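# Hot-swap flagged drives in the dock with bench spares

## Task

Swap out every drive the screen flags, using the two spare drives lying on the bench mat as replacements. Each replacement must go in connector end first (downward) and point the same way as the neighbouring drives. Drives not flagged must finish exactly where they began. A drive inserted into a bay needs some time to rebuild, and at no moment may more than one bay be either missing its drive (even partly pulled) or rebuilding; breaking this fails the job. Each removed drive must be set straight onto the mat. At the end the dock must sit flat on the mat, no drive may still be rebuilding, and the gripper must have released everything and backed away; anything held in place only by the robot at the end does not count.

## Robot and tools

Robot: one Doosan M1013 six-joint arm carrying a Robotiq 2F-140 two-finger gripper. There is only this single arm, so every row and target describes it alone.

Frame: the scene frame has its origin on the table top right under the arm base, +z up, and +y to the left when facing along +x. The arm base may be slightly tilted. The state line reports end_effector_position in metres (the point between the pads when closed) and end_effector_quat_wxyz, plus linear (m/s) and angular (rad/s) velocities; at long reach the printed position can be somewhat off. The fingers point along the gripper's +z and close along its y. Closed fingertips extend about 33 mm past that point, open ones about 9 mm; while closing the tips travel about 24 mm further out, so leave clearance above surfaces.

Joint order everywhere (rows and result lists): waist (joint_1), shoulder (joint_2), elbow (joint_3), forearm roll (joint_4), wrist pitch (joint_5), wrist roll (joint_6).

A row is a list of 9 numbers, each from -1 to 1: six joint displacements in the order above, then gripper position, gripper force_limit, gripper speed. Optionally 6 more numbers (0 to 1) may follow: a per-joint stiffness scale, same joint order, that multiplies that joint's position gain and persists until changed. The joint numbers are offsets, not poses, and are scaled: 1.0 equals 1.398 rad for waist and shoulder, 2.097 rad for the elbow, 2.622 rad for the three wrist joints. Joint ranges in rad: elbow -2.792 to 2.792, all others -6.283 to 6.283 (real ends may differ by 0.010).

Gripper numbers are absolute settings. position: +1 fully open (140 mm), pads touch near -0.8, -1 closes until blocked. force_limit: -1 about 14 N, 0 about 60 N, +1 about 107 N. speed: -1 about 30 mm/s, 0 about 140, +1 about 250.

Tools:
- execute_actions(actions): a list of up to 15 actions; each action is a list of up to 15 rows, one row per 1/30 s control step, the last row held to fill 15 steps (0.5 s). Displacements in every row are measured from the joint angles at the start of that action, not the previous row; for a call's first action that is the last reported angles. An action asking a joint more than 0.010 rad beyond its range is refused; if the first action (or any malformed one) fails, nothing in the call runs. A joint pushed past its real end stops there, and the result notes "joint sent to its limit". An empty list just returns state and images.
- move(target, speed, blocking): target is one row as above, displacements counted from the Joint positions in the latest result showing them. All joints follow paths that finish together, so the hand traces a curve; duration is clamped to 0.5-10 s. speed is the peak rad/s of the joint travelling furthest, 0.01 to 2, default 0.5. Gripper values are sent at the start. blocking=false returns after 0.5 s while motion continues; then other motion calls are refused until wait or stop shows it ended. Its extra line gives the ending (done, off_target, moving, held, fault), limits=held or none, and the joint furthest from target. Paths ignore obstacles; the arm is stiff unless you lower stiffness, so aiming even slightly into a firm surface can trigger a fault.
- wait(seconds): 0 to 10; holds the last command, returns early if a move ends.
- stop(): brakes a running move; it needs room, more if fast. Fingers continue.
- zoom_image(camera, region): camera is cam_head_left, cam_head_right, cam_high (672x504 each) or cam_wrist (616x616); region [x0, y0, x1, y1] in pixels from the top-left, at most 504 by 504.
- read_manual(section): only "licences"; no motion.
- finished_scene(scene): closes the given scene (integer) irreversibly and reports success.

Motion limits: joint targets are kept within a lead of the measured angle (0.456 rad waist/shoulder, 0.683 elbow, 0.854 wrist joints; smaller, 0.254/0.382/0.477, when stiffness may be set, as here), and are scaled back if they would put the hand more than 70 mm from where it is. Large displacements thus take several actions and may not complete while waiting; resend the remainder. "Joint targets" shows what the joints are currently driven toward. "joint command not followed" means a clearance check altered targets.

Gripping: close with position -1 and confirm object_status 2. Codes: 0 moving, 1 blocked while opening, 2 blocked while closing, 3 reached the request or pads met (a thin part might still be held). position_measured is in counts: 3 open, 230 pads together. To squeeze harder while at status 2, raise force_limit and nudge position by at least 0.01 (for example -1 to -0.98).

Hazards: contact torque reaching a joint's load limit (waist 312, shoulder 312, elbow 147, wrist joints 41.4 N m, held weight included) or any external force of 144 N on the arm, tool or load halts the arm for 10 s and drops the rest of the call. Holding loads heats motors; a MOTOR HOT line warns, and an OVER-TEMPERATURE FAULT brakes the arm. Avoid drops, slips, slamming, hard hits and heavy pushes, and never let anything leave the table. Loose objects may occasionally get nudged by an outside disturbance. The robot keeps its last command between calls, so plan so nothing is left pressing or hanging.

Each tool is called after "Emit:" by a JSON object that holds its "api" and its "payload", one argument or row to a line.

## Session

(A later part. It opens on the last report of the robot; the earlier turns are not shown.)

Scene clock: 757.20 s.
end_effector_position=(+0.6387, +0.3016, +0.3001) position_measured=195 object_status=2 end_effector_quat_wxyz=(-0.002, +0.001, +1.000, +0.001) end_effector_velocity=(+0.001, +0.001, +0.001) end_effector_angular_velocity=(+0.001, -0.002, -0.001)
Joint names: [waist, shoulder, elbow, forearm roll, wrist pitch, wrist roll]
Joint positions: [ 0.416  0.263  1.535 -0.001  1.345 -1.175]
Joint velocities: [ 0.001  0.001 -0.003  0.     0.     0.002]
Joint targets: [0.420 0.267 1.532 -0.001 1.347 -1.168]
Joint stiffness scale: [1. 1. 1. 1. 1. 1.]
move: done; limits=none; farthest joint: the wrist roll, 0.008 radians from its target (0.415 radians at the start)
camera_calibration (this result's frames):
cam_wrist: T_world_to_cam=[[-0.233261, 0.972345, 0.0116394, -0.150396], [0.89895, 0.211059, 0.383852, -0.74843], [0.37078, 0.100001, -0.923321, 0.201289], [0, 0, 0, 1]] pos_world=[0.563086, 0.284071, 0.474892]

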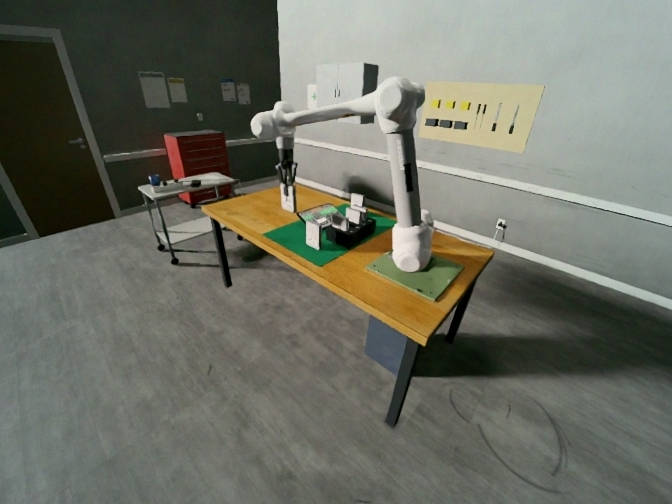

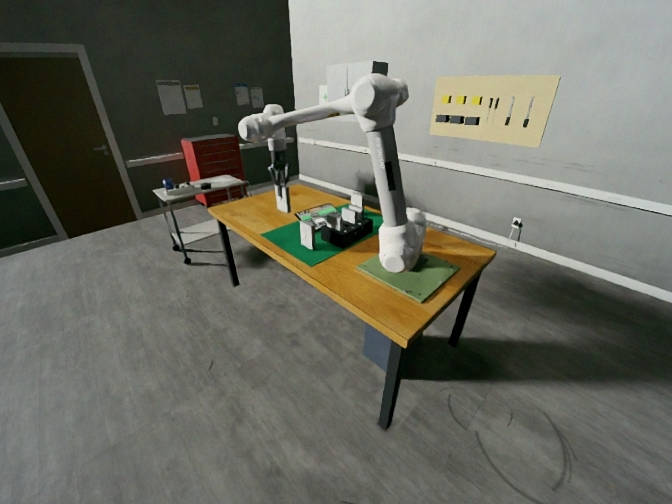

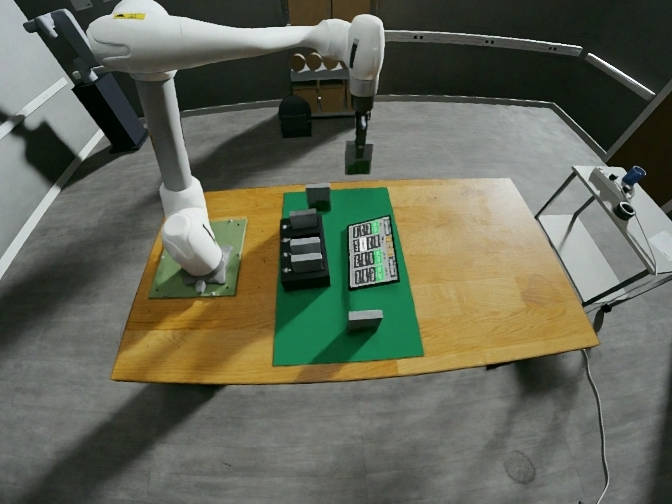

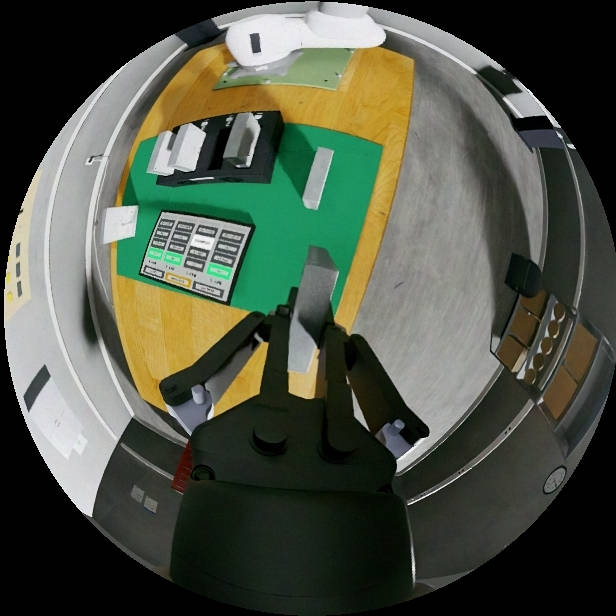

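Emit:
{"api": "move", "payload": {
  "target": [0,0.0745,0.0922,0,-0.1124,0,-1,0.5,0],
  "speed": 0.25
}}

Emit:
{"api": "zoom_image", "payload": {
  "camera": "cam_high",
  "region": [290, 150, 410, 240]
}}

Scene clock: 770.77 s.
end_effector_position=(+0.6390, +0.3025, +0.1301) position_measured=195 object_status=2 end_effector_quat_wxyz=(-0.001, +0.001, +1.000, +0.001) end_effector_velocity=(+0.000, +0.000, -0.000) end_effector_angular_velocity=(+0.001, -0.002, -0.000)
Joint names: [waist, shoulder, elbow, forearm roll, wrist pitch, wrist roll]
Joint positions: [ 0.416  0.364  1.725 -0.001  1.053 -1.175]
Joint velocities: [ 0.    -0.     0.001 -0.    -0.003  0.   ]
Joint targets: [0.416 0.368 1.729 -0.001 1.050 -1.175]
Joint stiffness scale: [1. 1. 1. 1. 1. 1.]
move: done; limits=none; farthest joint: the shoulder, 0.003 radians from its target (0.104 radians at the start)
camera_calibration (this result's frames):
cam_wrist: T_world_to_cam=[[-0.233381, 0.972311, 0.0120032, -0.149144], [0.898359, 0.210874, 0.385336, -0.683436], [0.372135, 0.100713, -0.922698, 0.043019], [0, 0, 0, 1]] pos_world=[0.563155, 0.284801, 0.304836]

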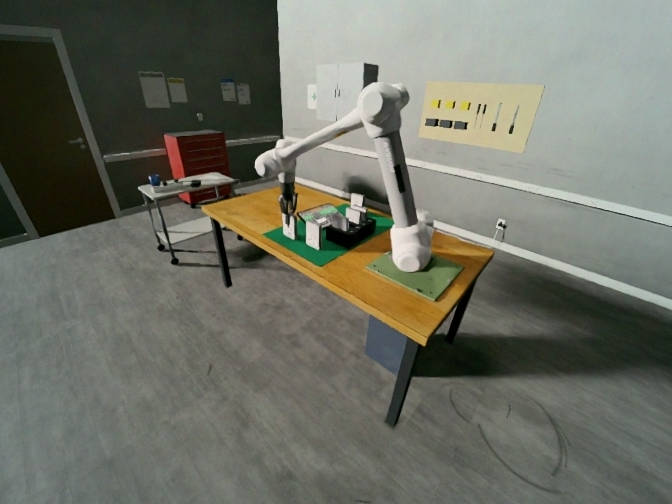

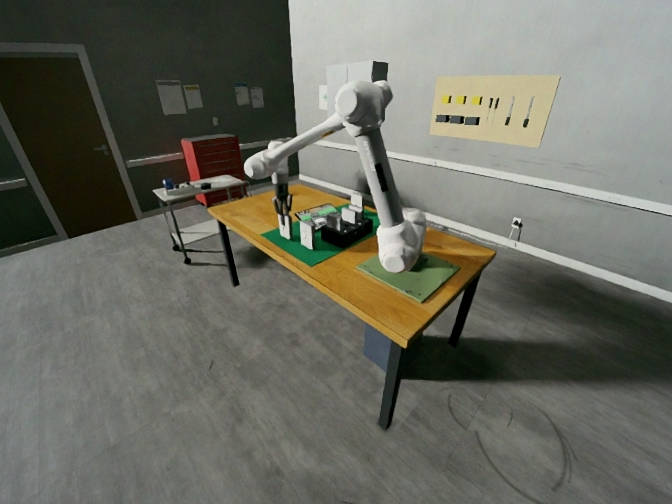

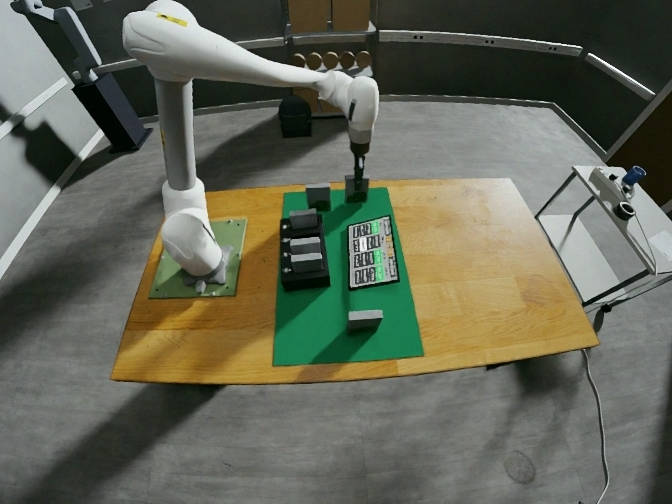

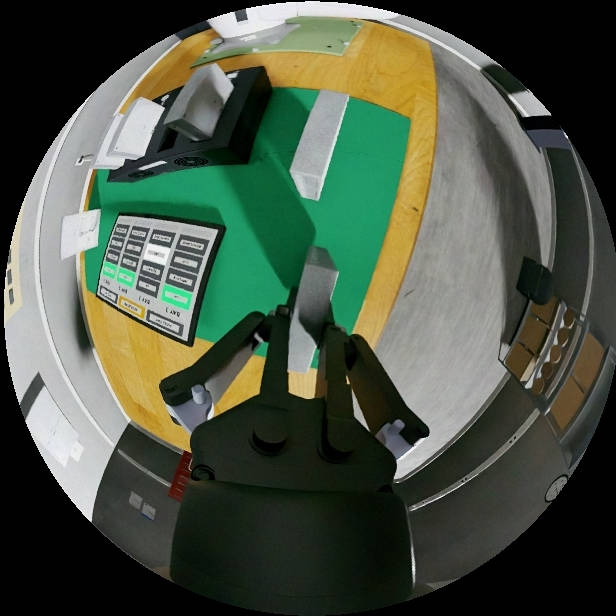

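Region (290, 150, 410, 240) of cam_high's 672x504 image, scaled by 4.200, with more detail than that image has; it fills the top 378 rows of this view, and the rest is white.

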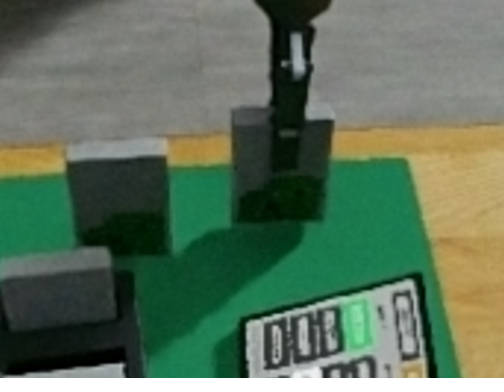

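Emit:
{"api": "move", "payload": {
  "target": [0,0.0084,0.0059,0,-0.0073,0,-1,0.5,0],
  "speed": 0.03
}}

Emit:
{"api": "move", "payload": {
  "target": [0,0,0,0,0,0,0.0,0.5,-0.3],
  "speed": 0.1
}}

Emit:
{"api": "zoom_image", "payload": {
  "camera": "cam_wrist",
  "region": [230, 230, 390, 390]
}}

Scene clock: 777.90 s.
end_effector_position=(+0.6389, +0.3025, +0.1210) position_measured=195 object_status=2 end_effector_quat_wxyz=(-0.001, +0.001, +1.000, +0.001) end_effector_velocity=(-0.000, -0.000, -0.001) end_effector_angular_velocity=(-0.000, +0.001, +0.000)
Joint names: [waist, shoulder, elbow, forearm roll, wrist pitch, wrist roll]
Joint positions: [ 0.416  0.371  1.734 -0.001  1.037 -1.175]
Joint velocities: [-0.  0.  0.  0. -0. -0.]
Joint targets: [0.416 0.376 1.738 -0.001 1.034 -1.175]
Joint stiffness scale: [1. 1. 1. 1. 1. 1.]
move: done; limits=none; farthest joint: the shoulder, 0.005 radians from its target (0.012 radians at the start)
camera_calibration (this result's frames):
cam_wrist: T_world_to_cam=[[-0.233395, 0.972307, 0.0120348, -0.149044], [0.898303, 0.21086, 0.385473, -0.679799], [0.37226, 0.100778, -0.922641, 0.0345723], [0, 0, 0, 1]] pos_world=[0.56301, 0.284775, 0.295735]

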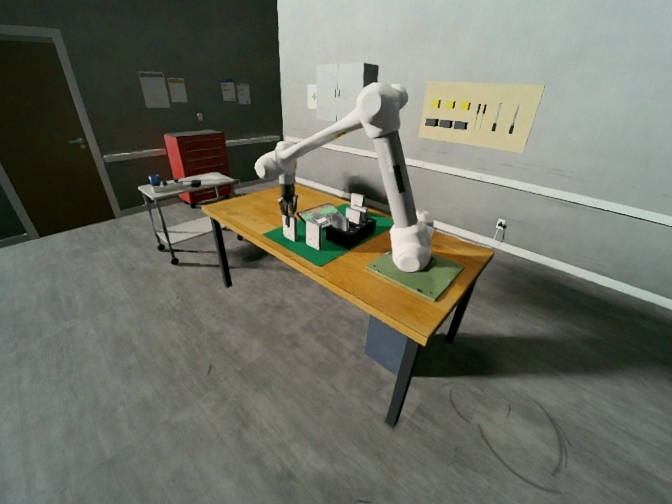

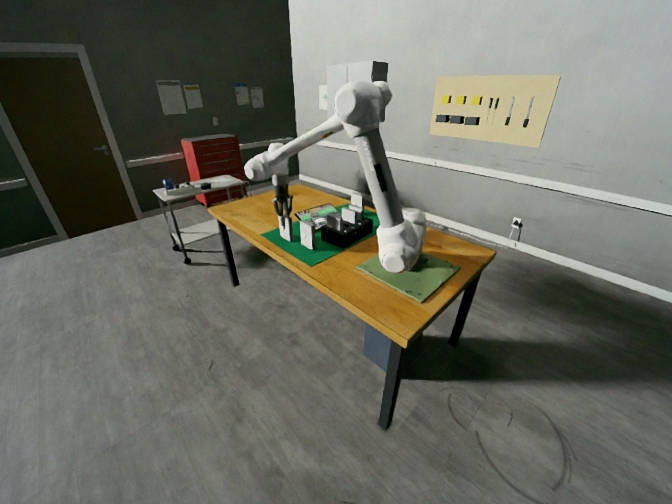

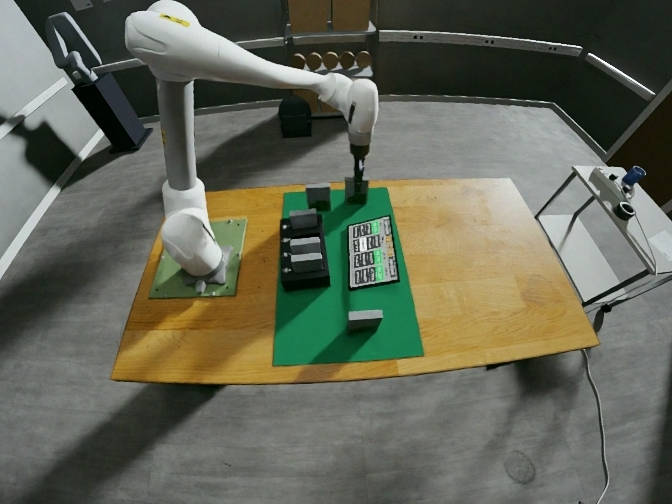

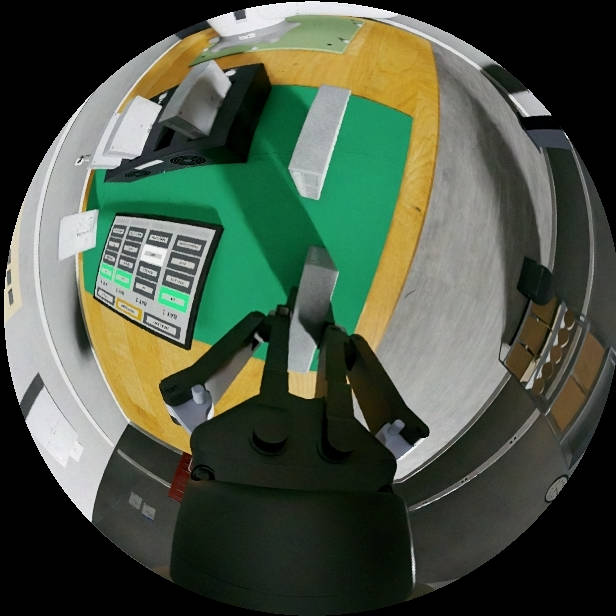

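Scene clock: 778.53 s.
end_effector_position=(+0.6389, +0.3025, +0.1210) position_measured=129 object_status=3 end_effector_quat_wxyz=(-0.001, +0.001, +1.000, +0.001) end_effector_velocity=(+0.000, +0.000, +0.000) end_effector_angular_velocity=(+0.001, -0.001, -0.000)
Joint names: [waist, shoulder, elbow, forearm roll, wrist pitch, wrist roll]
Joint positions: [ 0.416  0.371  1.734 -0.001  1.037 -1.175]
Joint velocities: [-0.    -0.001  0.     0.    -0.001 -0.   ]
Joint targets: [0.416 0.371 1.734 -0.001 1.037 -1.175]
Joint stiffness scale: [1. 1. 1. 1. 1. 1.]
move: done; limits=none; farthest joint: the waist, 0.000 radians from its target (0.000 radians at the start)
camera_calibration (this result's frames):
cam_wrist: T_world_to_cam=[[-0.233396, 0.972307, 0.0120353, -0.149044], [0.898302, 0.21086, 0.385475, -0.679799], [0.372262, 0.100779, -0.92264, 0.0345702], [0, 0, 0, 1]] pos_world=[0.56301, 0.284775, 0.295735]

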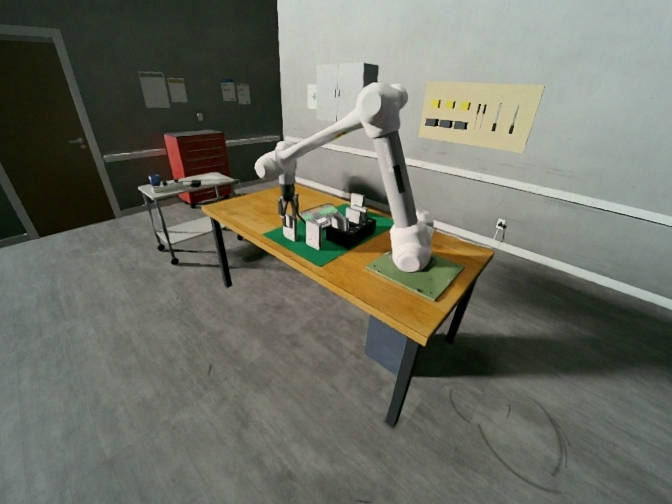

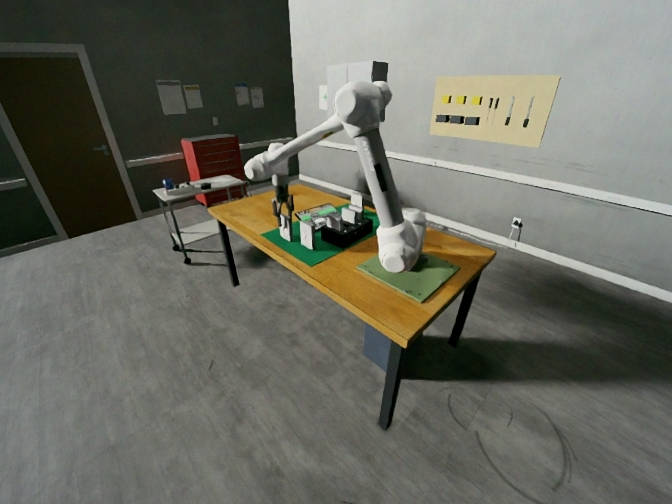

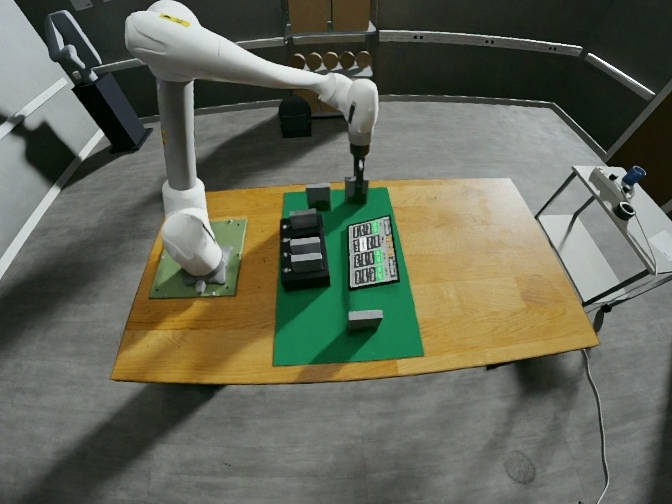

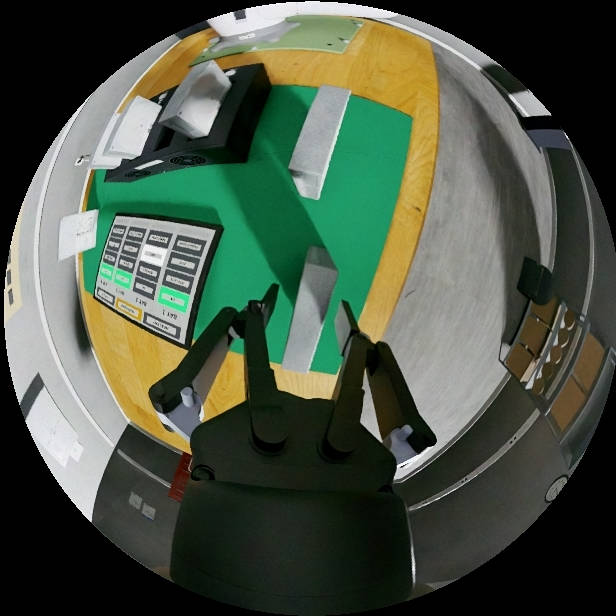

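Region (230, 230, 390, 390) of cam_wrist's 616x616 image, scaled by 3.150, with more detail than that image has.

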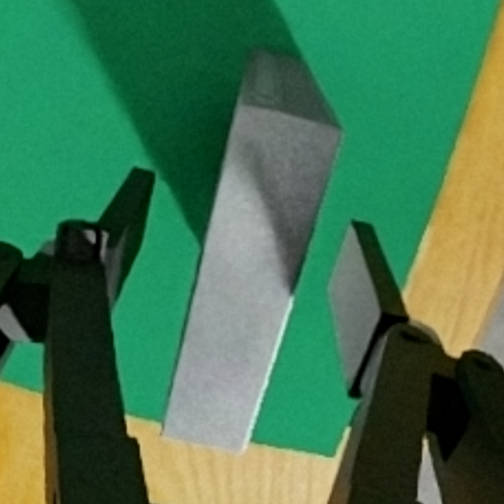

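Emit:
{"api": "move", "payload": {
  "target": [0,-0.0445,-0.0384,0,0.0527,0,0.0,0.5,0],
  "speed": 0.25
}}

Emit:
{"api": "move", "payload": {
  "target": [0.0499,-0.178,0.1451,0,-0.0226,0.0279,0.0,0.5,0],
  "speed": 0.4
}}

Scene clock: 798.10 s.
end_effector_position=(+0.6390, +0.3022, +0.2010) position_measured=129 object_status=3 end_effector_quat_wxyz=(-0.001, +0.001, +1.000, +0.001) end_effector_velocity=(-0.000, -0.000, +0.000) end_effector_angular_velocity=(-0.001, +0.001, -0.000)
Joint names: [waist, shoulder, elbow, forearm roll, wrist pitch, wrist roll]
Joint positions: [ 0.416  0.313  1.656 -0.001  1.173 -1.175]
Joint velocities: [ 0.    -0.    -0.001 -0.     0.002  0.   ]
Joint targets: [0.416 0.309 1.653 -0.001 1.175 -1.175]
Joint stiffness scale: [1. 1. 1. 1. 1. 1.]
move: done; limits=none; farthest joint: the shoulder, 0.004 radians from its target (0.062 radians at the start)
camera_calibration (this result's frames):
cam_wrist: T_world_to_cam=[[-0.23328, 0.972336, 0.011986, -0.149785], [0.898295, 0.210764, 0.385544, -0.710631], [0.372352, 0.100707, -0.922611, 0.108251], [0, 0, 0, 1]] pos_world=[0.563107, 0.284515, 0.375649]

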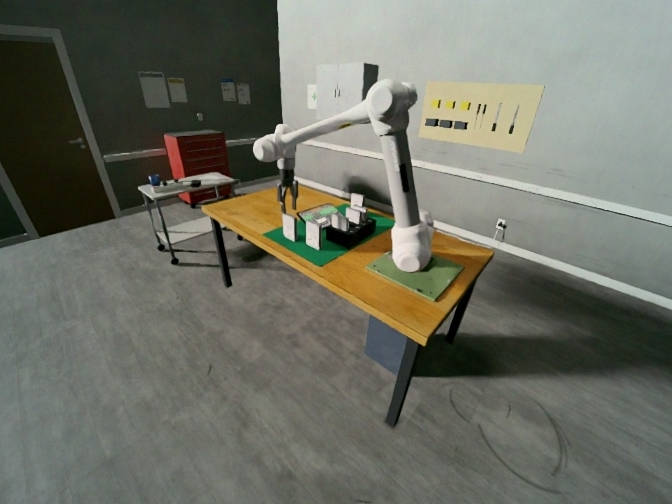

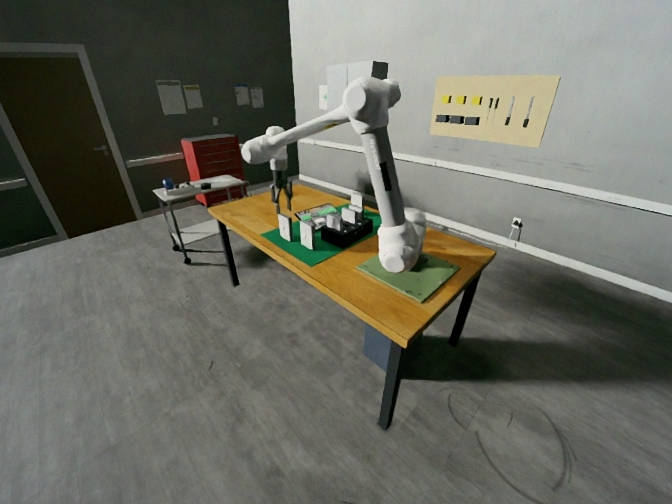

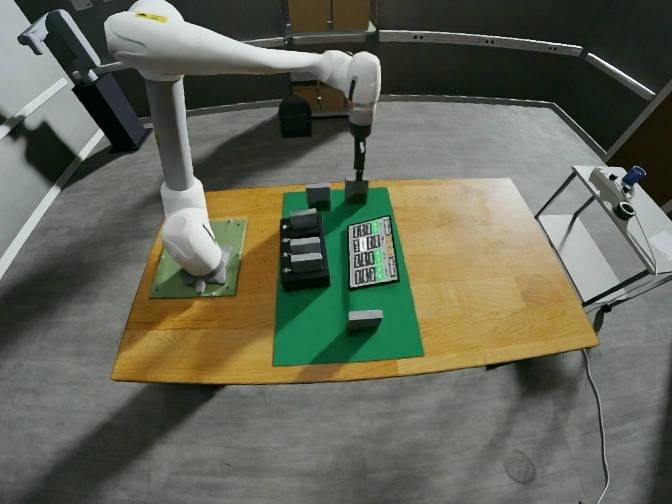

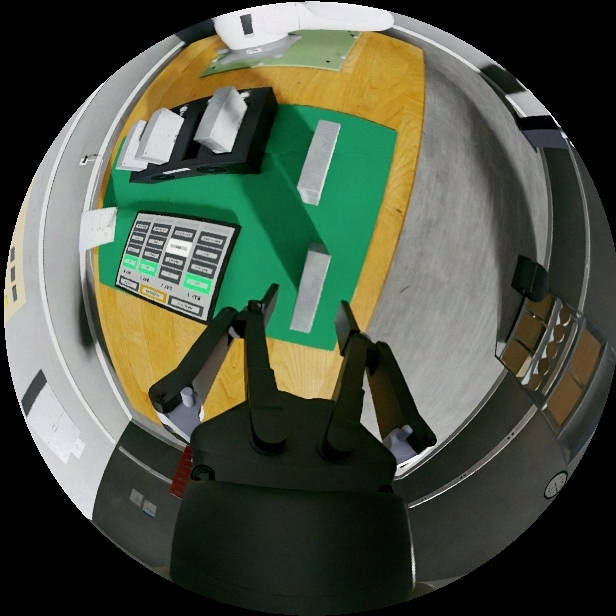

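Scene clock: 799.43 s.
end_effector_position=(+0.4731, +0.2720, +0.2014) position_measured=129 object_status=3 end_effector_quat_wxyz=(-0.000, +0.001, +1.000, +0.001) end_effector_velocity=(-0.001, -0.000, +0.000) end_effector_angular_velocity=(+0.001, -0.001, -0.000)
Joint names: [waist, shoulder, elbow, forearm roll, wrist pitch, wrist roll]
Joint positions: [ 0.482  0.067  1.957 -0.001  1.116 -1.108]
Joint velocities: [ 0.    -0.002  0.002 -0.    -0.001  0.   ]
Joint targets: [0.486 0.064 1.961 -0.001 1.114 -1.101]
Joint stiffness scale: [1. 1. 1. 1. 1. 1.]
move: done; limits=none; farthest joint: the wrist roll, 0.007 radians from its target (0.073 radians at the start)
camera_calibration (this result's frames):
cam_wrist: T_world_to_cam=[[-0.233119, 0.972371, 0.0122682, -0.15925], [0.897928, 0.210394, 0.386601, -0.555312], [0.373338, 0.10114, -0.922166, 0.172825], [0, 0, 0, 1]] pos_world=[0.396984, 0.254205, 0.376011]

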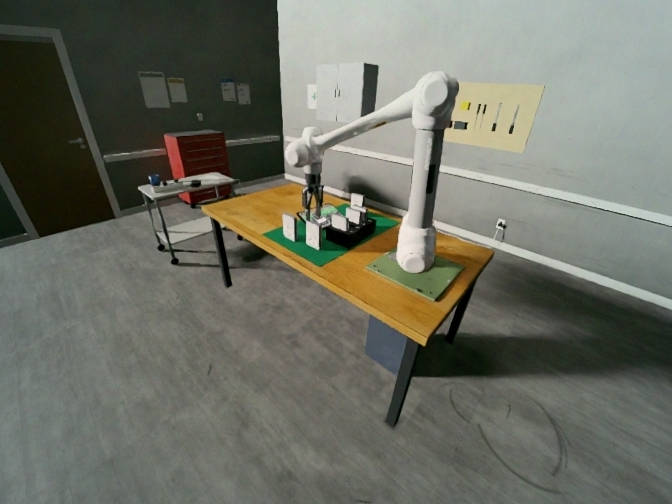

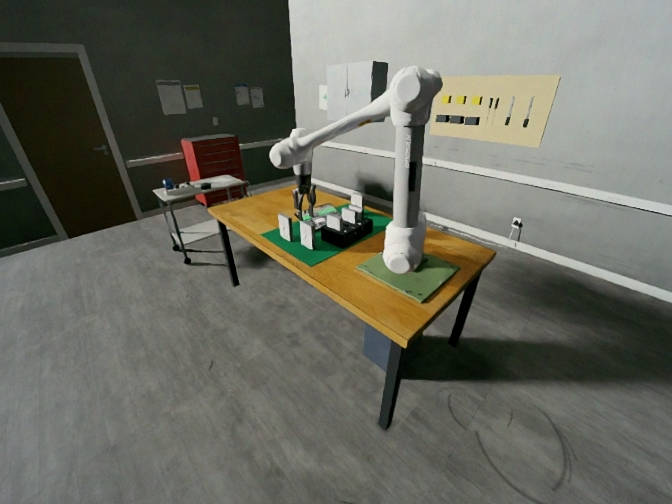

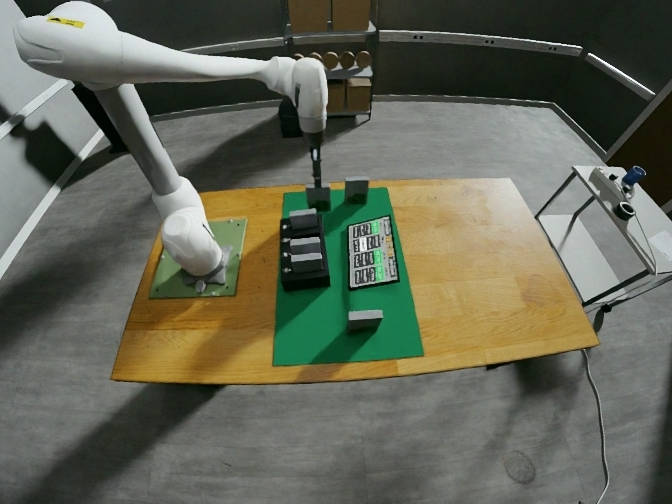

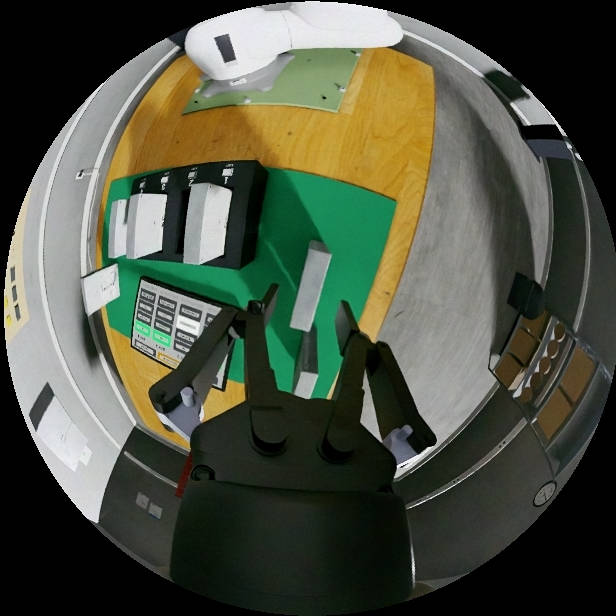

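Emit:
{"api": "execute_actions", "payload": {
  "actions": []
}}

Scene clock: 814.93 s.
end_effector_position=(+0.4731, +0.2720, +0.2014) position_measured=129 object_status=3 end_effector_quat_wxyz=(-0.000, +0.001, +1.000, +0.001) end_effector_velocity=(-0.000, -0.000, -0.000) end_effector_angular_velocity=(-0.000, +0.001, -0.000)
Joint names: [waist, shoulder, elbow, forearm roll, wrist pitch, wrist roll]
Joint positions: [ 0.482  0.067  1.957 -0.001  1.116 -1.108]
Joint velocities: [-0.  0.  0. -0.  0.  0.]
Joint targets: [0.486 0.064 1.961 -0.001 1.114 -1.101]
Joint stiffness scale: [1. 1. 1. 1. 1. 1.]
camera_calibration (this result's frames):
cam_wrist: T_world_to_cam=[[-0.233059, 0.972385, 0.0122641, -0.159272], [0.897947, 0.210342, 0.386585, -0.555245], [0.37333, 0.101109, -0.922172, 0.172819], [0, 0, 0, 1]] pos_world=[0.396943, 0.254191, 0.375972]

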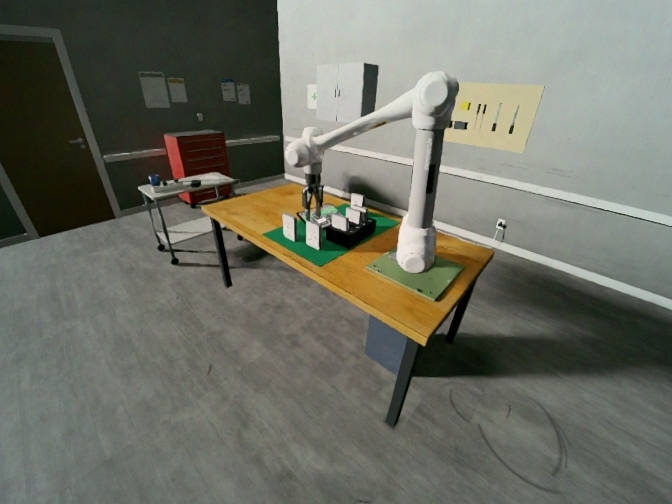

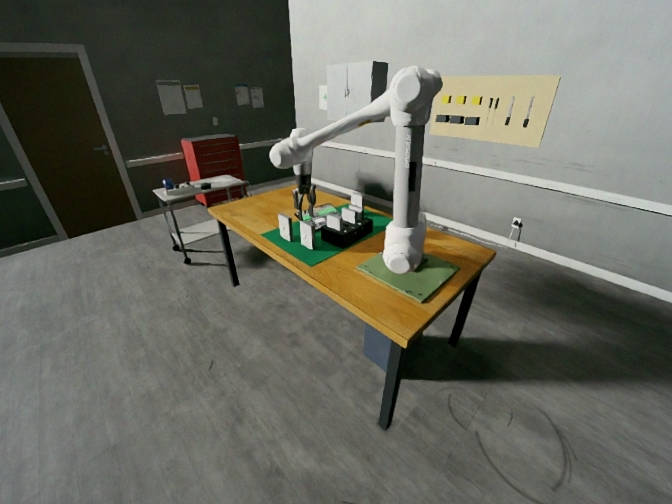

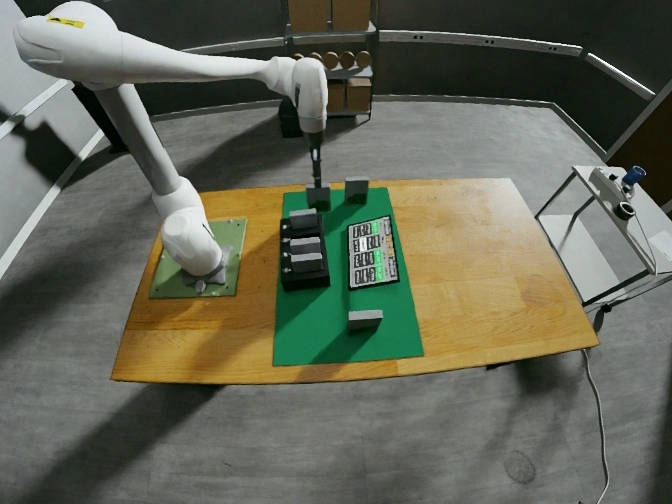

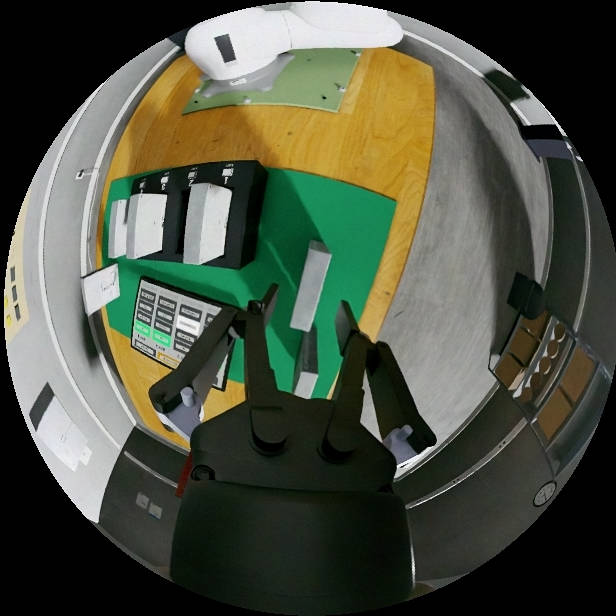

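Emit:
{"api": "move", "payload": {
  "target": [0,0.0547,0.0419,0,-0.0605,0,0,0.5,0],
  "speed": 0.15
}}

Emit:
{"api": "zoom_image", "payload": {
  "camera": "cam_wrist",
  "region": [230, 230, 390, 390]
}}

Scene clock: 820.57 s.
end_effector_position=(+0.4727, +0.2721, +0.1210) position_measured=129 object_status=3 end_effector_quat_wxyz=(-0.001, +0.001, +1.000, +0.001) end_effector_velocity=(-0.000, -0.000, -0.000) end_effector_angular_velocity=(+0.000, -0.001, +0.000)
Joint names: [waist, shoulder, elbow, forearm roll, wrist pitch, wrist roll]
Joint positions: [ 0.482  0.14   2.042 -0.001  0.96  -1.108]
Joint velocities: [ 0.    -0.001  0.001 -0.    -0.002 -0.   ]
Joint targets: [0.482 0.144 2.045 -0.001 0.957 -1.108]
Joint stiffness scale: [1. 1. 1. 1. 1. 1.]
move: done; limits=none; farthest joint: the shoulder, 0.003 radians from its target (0.076 radians at the start)
camera_calibration (this result's frames):
cam_wrist: T_world_to_cam=[[-0.233179, 0.972359, 0.0120838, -0.158453], [0.89833, 0.210636, 0.385534, -0.524057], [0.372332, 0.100754, -0.922615, 0.0994424], [0, 0, 0, 1]] pos_world=[0.396803, 0.254439, 0.295703]

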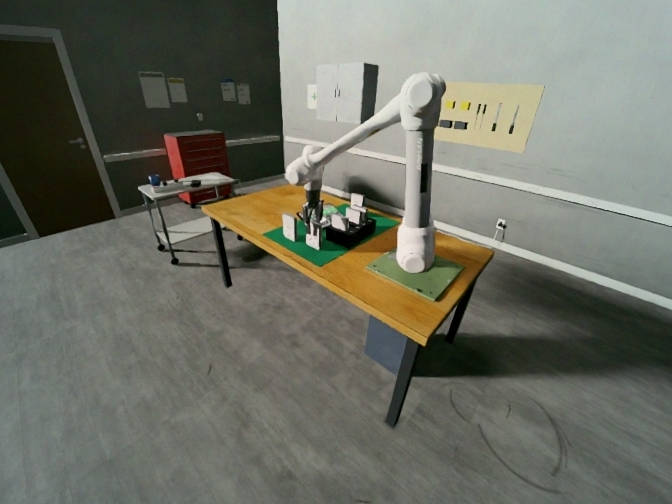

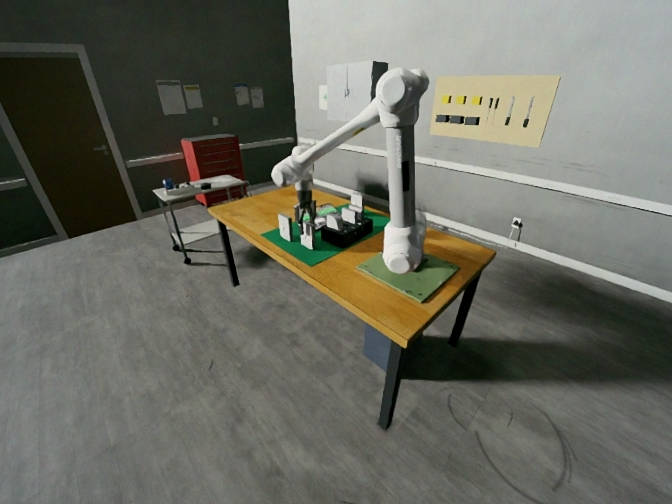

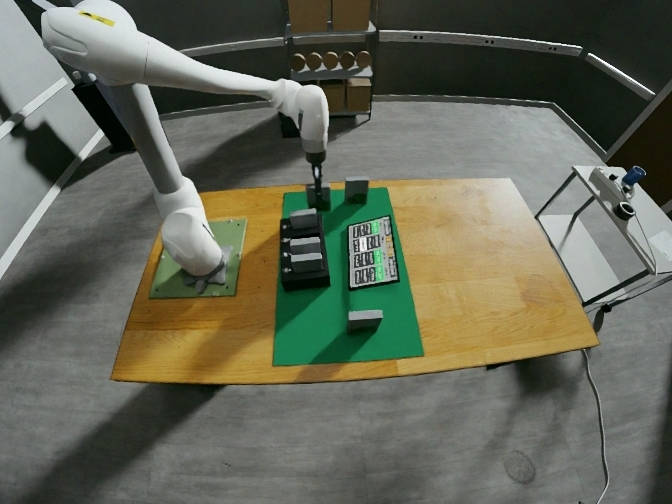

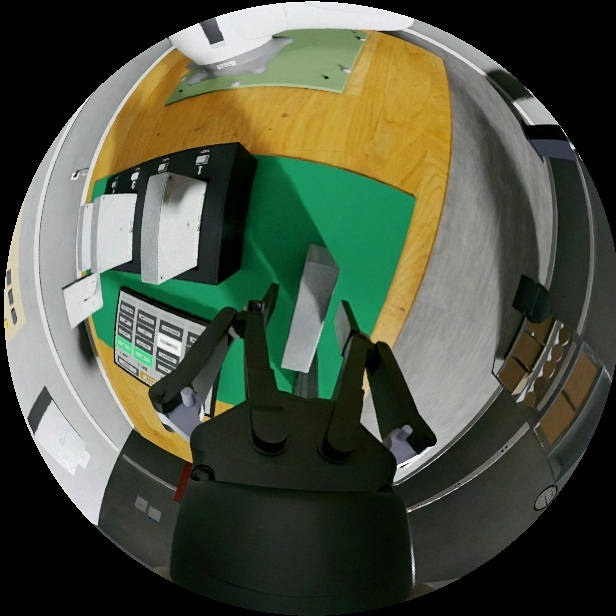

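Region (230, 230, 390, 390) of cam_wrist's 616x616 image, scaled by 3.150, with more detail than that image has.

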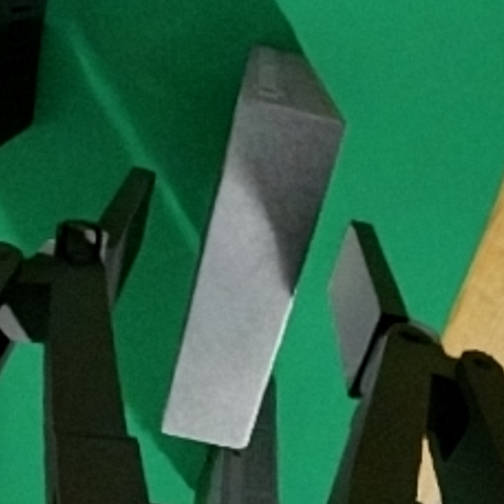

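Emit:
{"api": "move", "payload": {
  "target": [0,0.002,0.001,0,-0.001,0,-1,0.5,0],
  "speed": 0.15
}}

Emit:
{"api": "zoom_image", "payload": {
  "camera": "cam_wrist",
  "region": [230, 230, 390, 390]
}}

Scene clock: 826.70 s.
end_effector_position=(+0.4728, +0.2722, +0.1210) position_measured=195 object_status=2 end_effector_quat_wxyz=(-0.001, +0.001, +1.000, +0.001) end_effector_velocity=(+0.000, +0.000, +0.001) end_effector_angular_velocity=(+0.000, -0.001, +0.000)
Joint names: [waist, shoulder, elbow, forearm roll, wrist pitch, wrist roll]
Joint positions: [ 0.482  0.14   2.042 -0.001  0.959 -1.108]
Joint velocities: [-0.    -0.001 -0.    -0.     0.    -0.   ]
Joint targets: [0.482 0.143 2.044 -0.001 0.957 -1.108]
Joint stiffness scale: [1. 1. 1. 1. 1. 1.]
move: done; limits=none; farthest joint: the shoulder, 0.003 radians from its target (0.003 radians at the start)
camera_calibration (this result's frames):
cam_wrist: T_world_to_cam=[[-0.233181, 0.972358, 0.0121272, -0.15847], [0.898263, 0.210602, 0.385708, -0.524082], [0.372492, 0.100833, -0.922541, 0.0992958], [0, 0, 0, 1]] pos_world=[0.396824, 0.25445, 0.295669]

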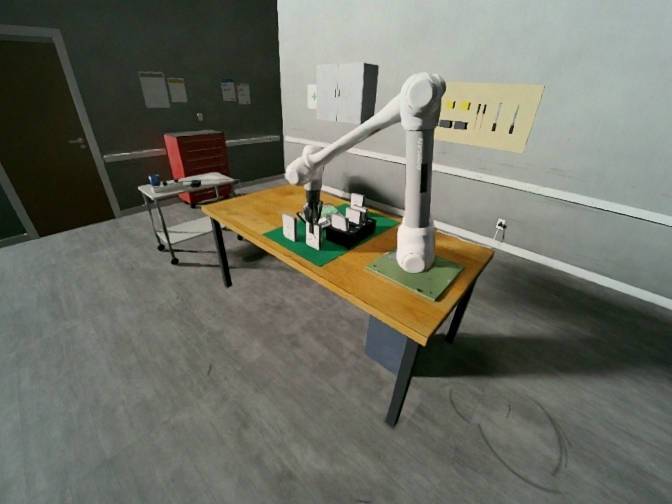

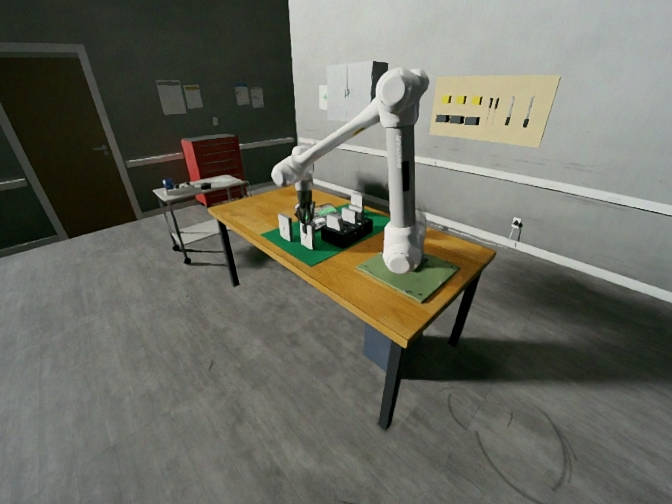

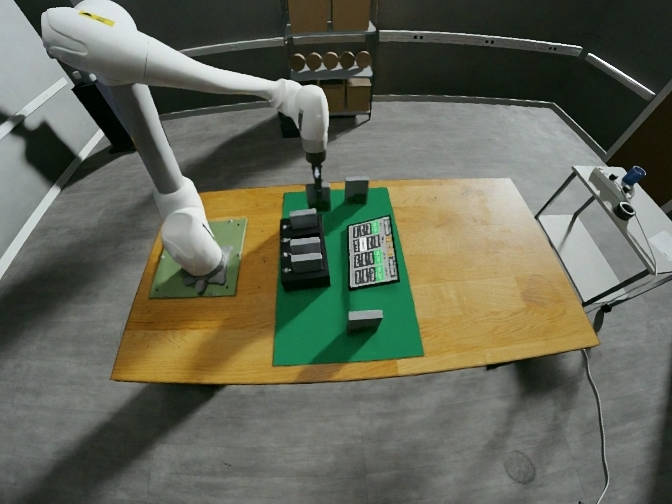

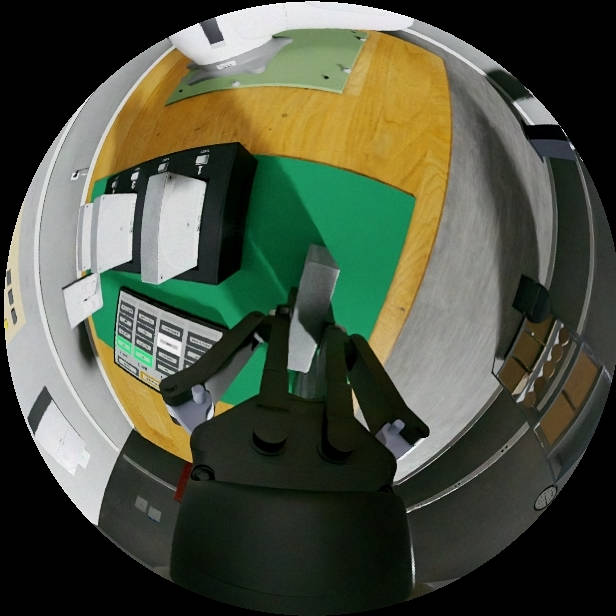

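Region (230, 230, 390, 390) of cam_wrist's 616x616 image, scaled by 3.150, with more detail than that image has.

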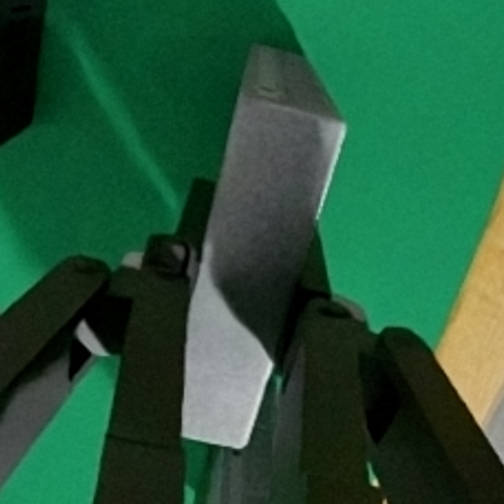

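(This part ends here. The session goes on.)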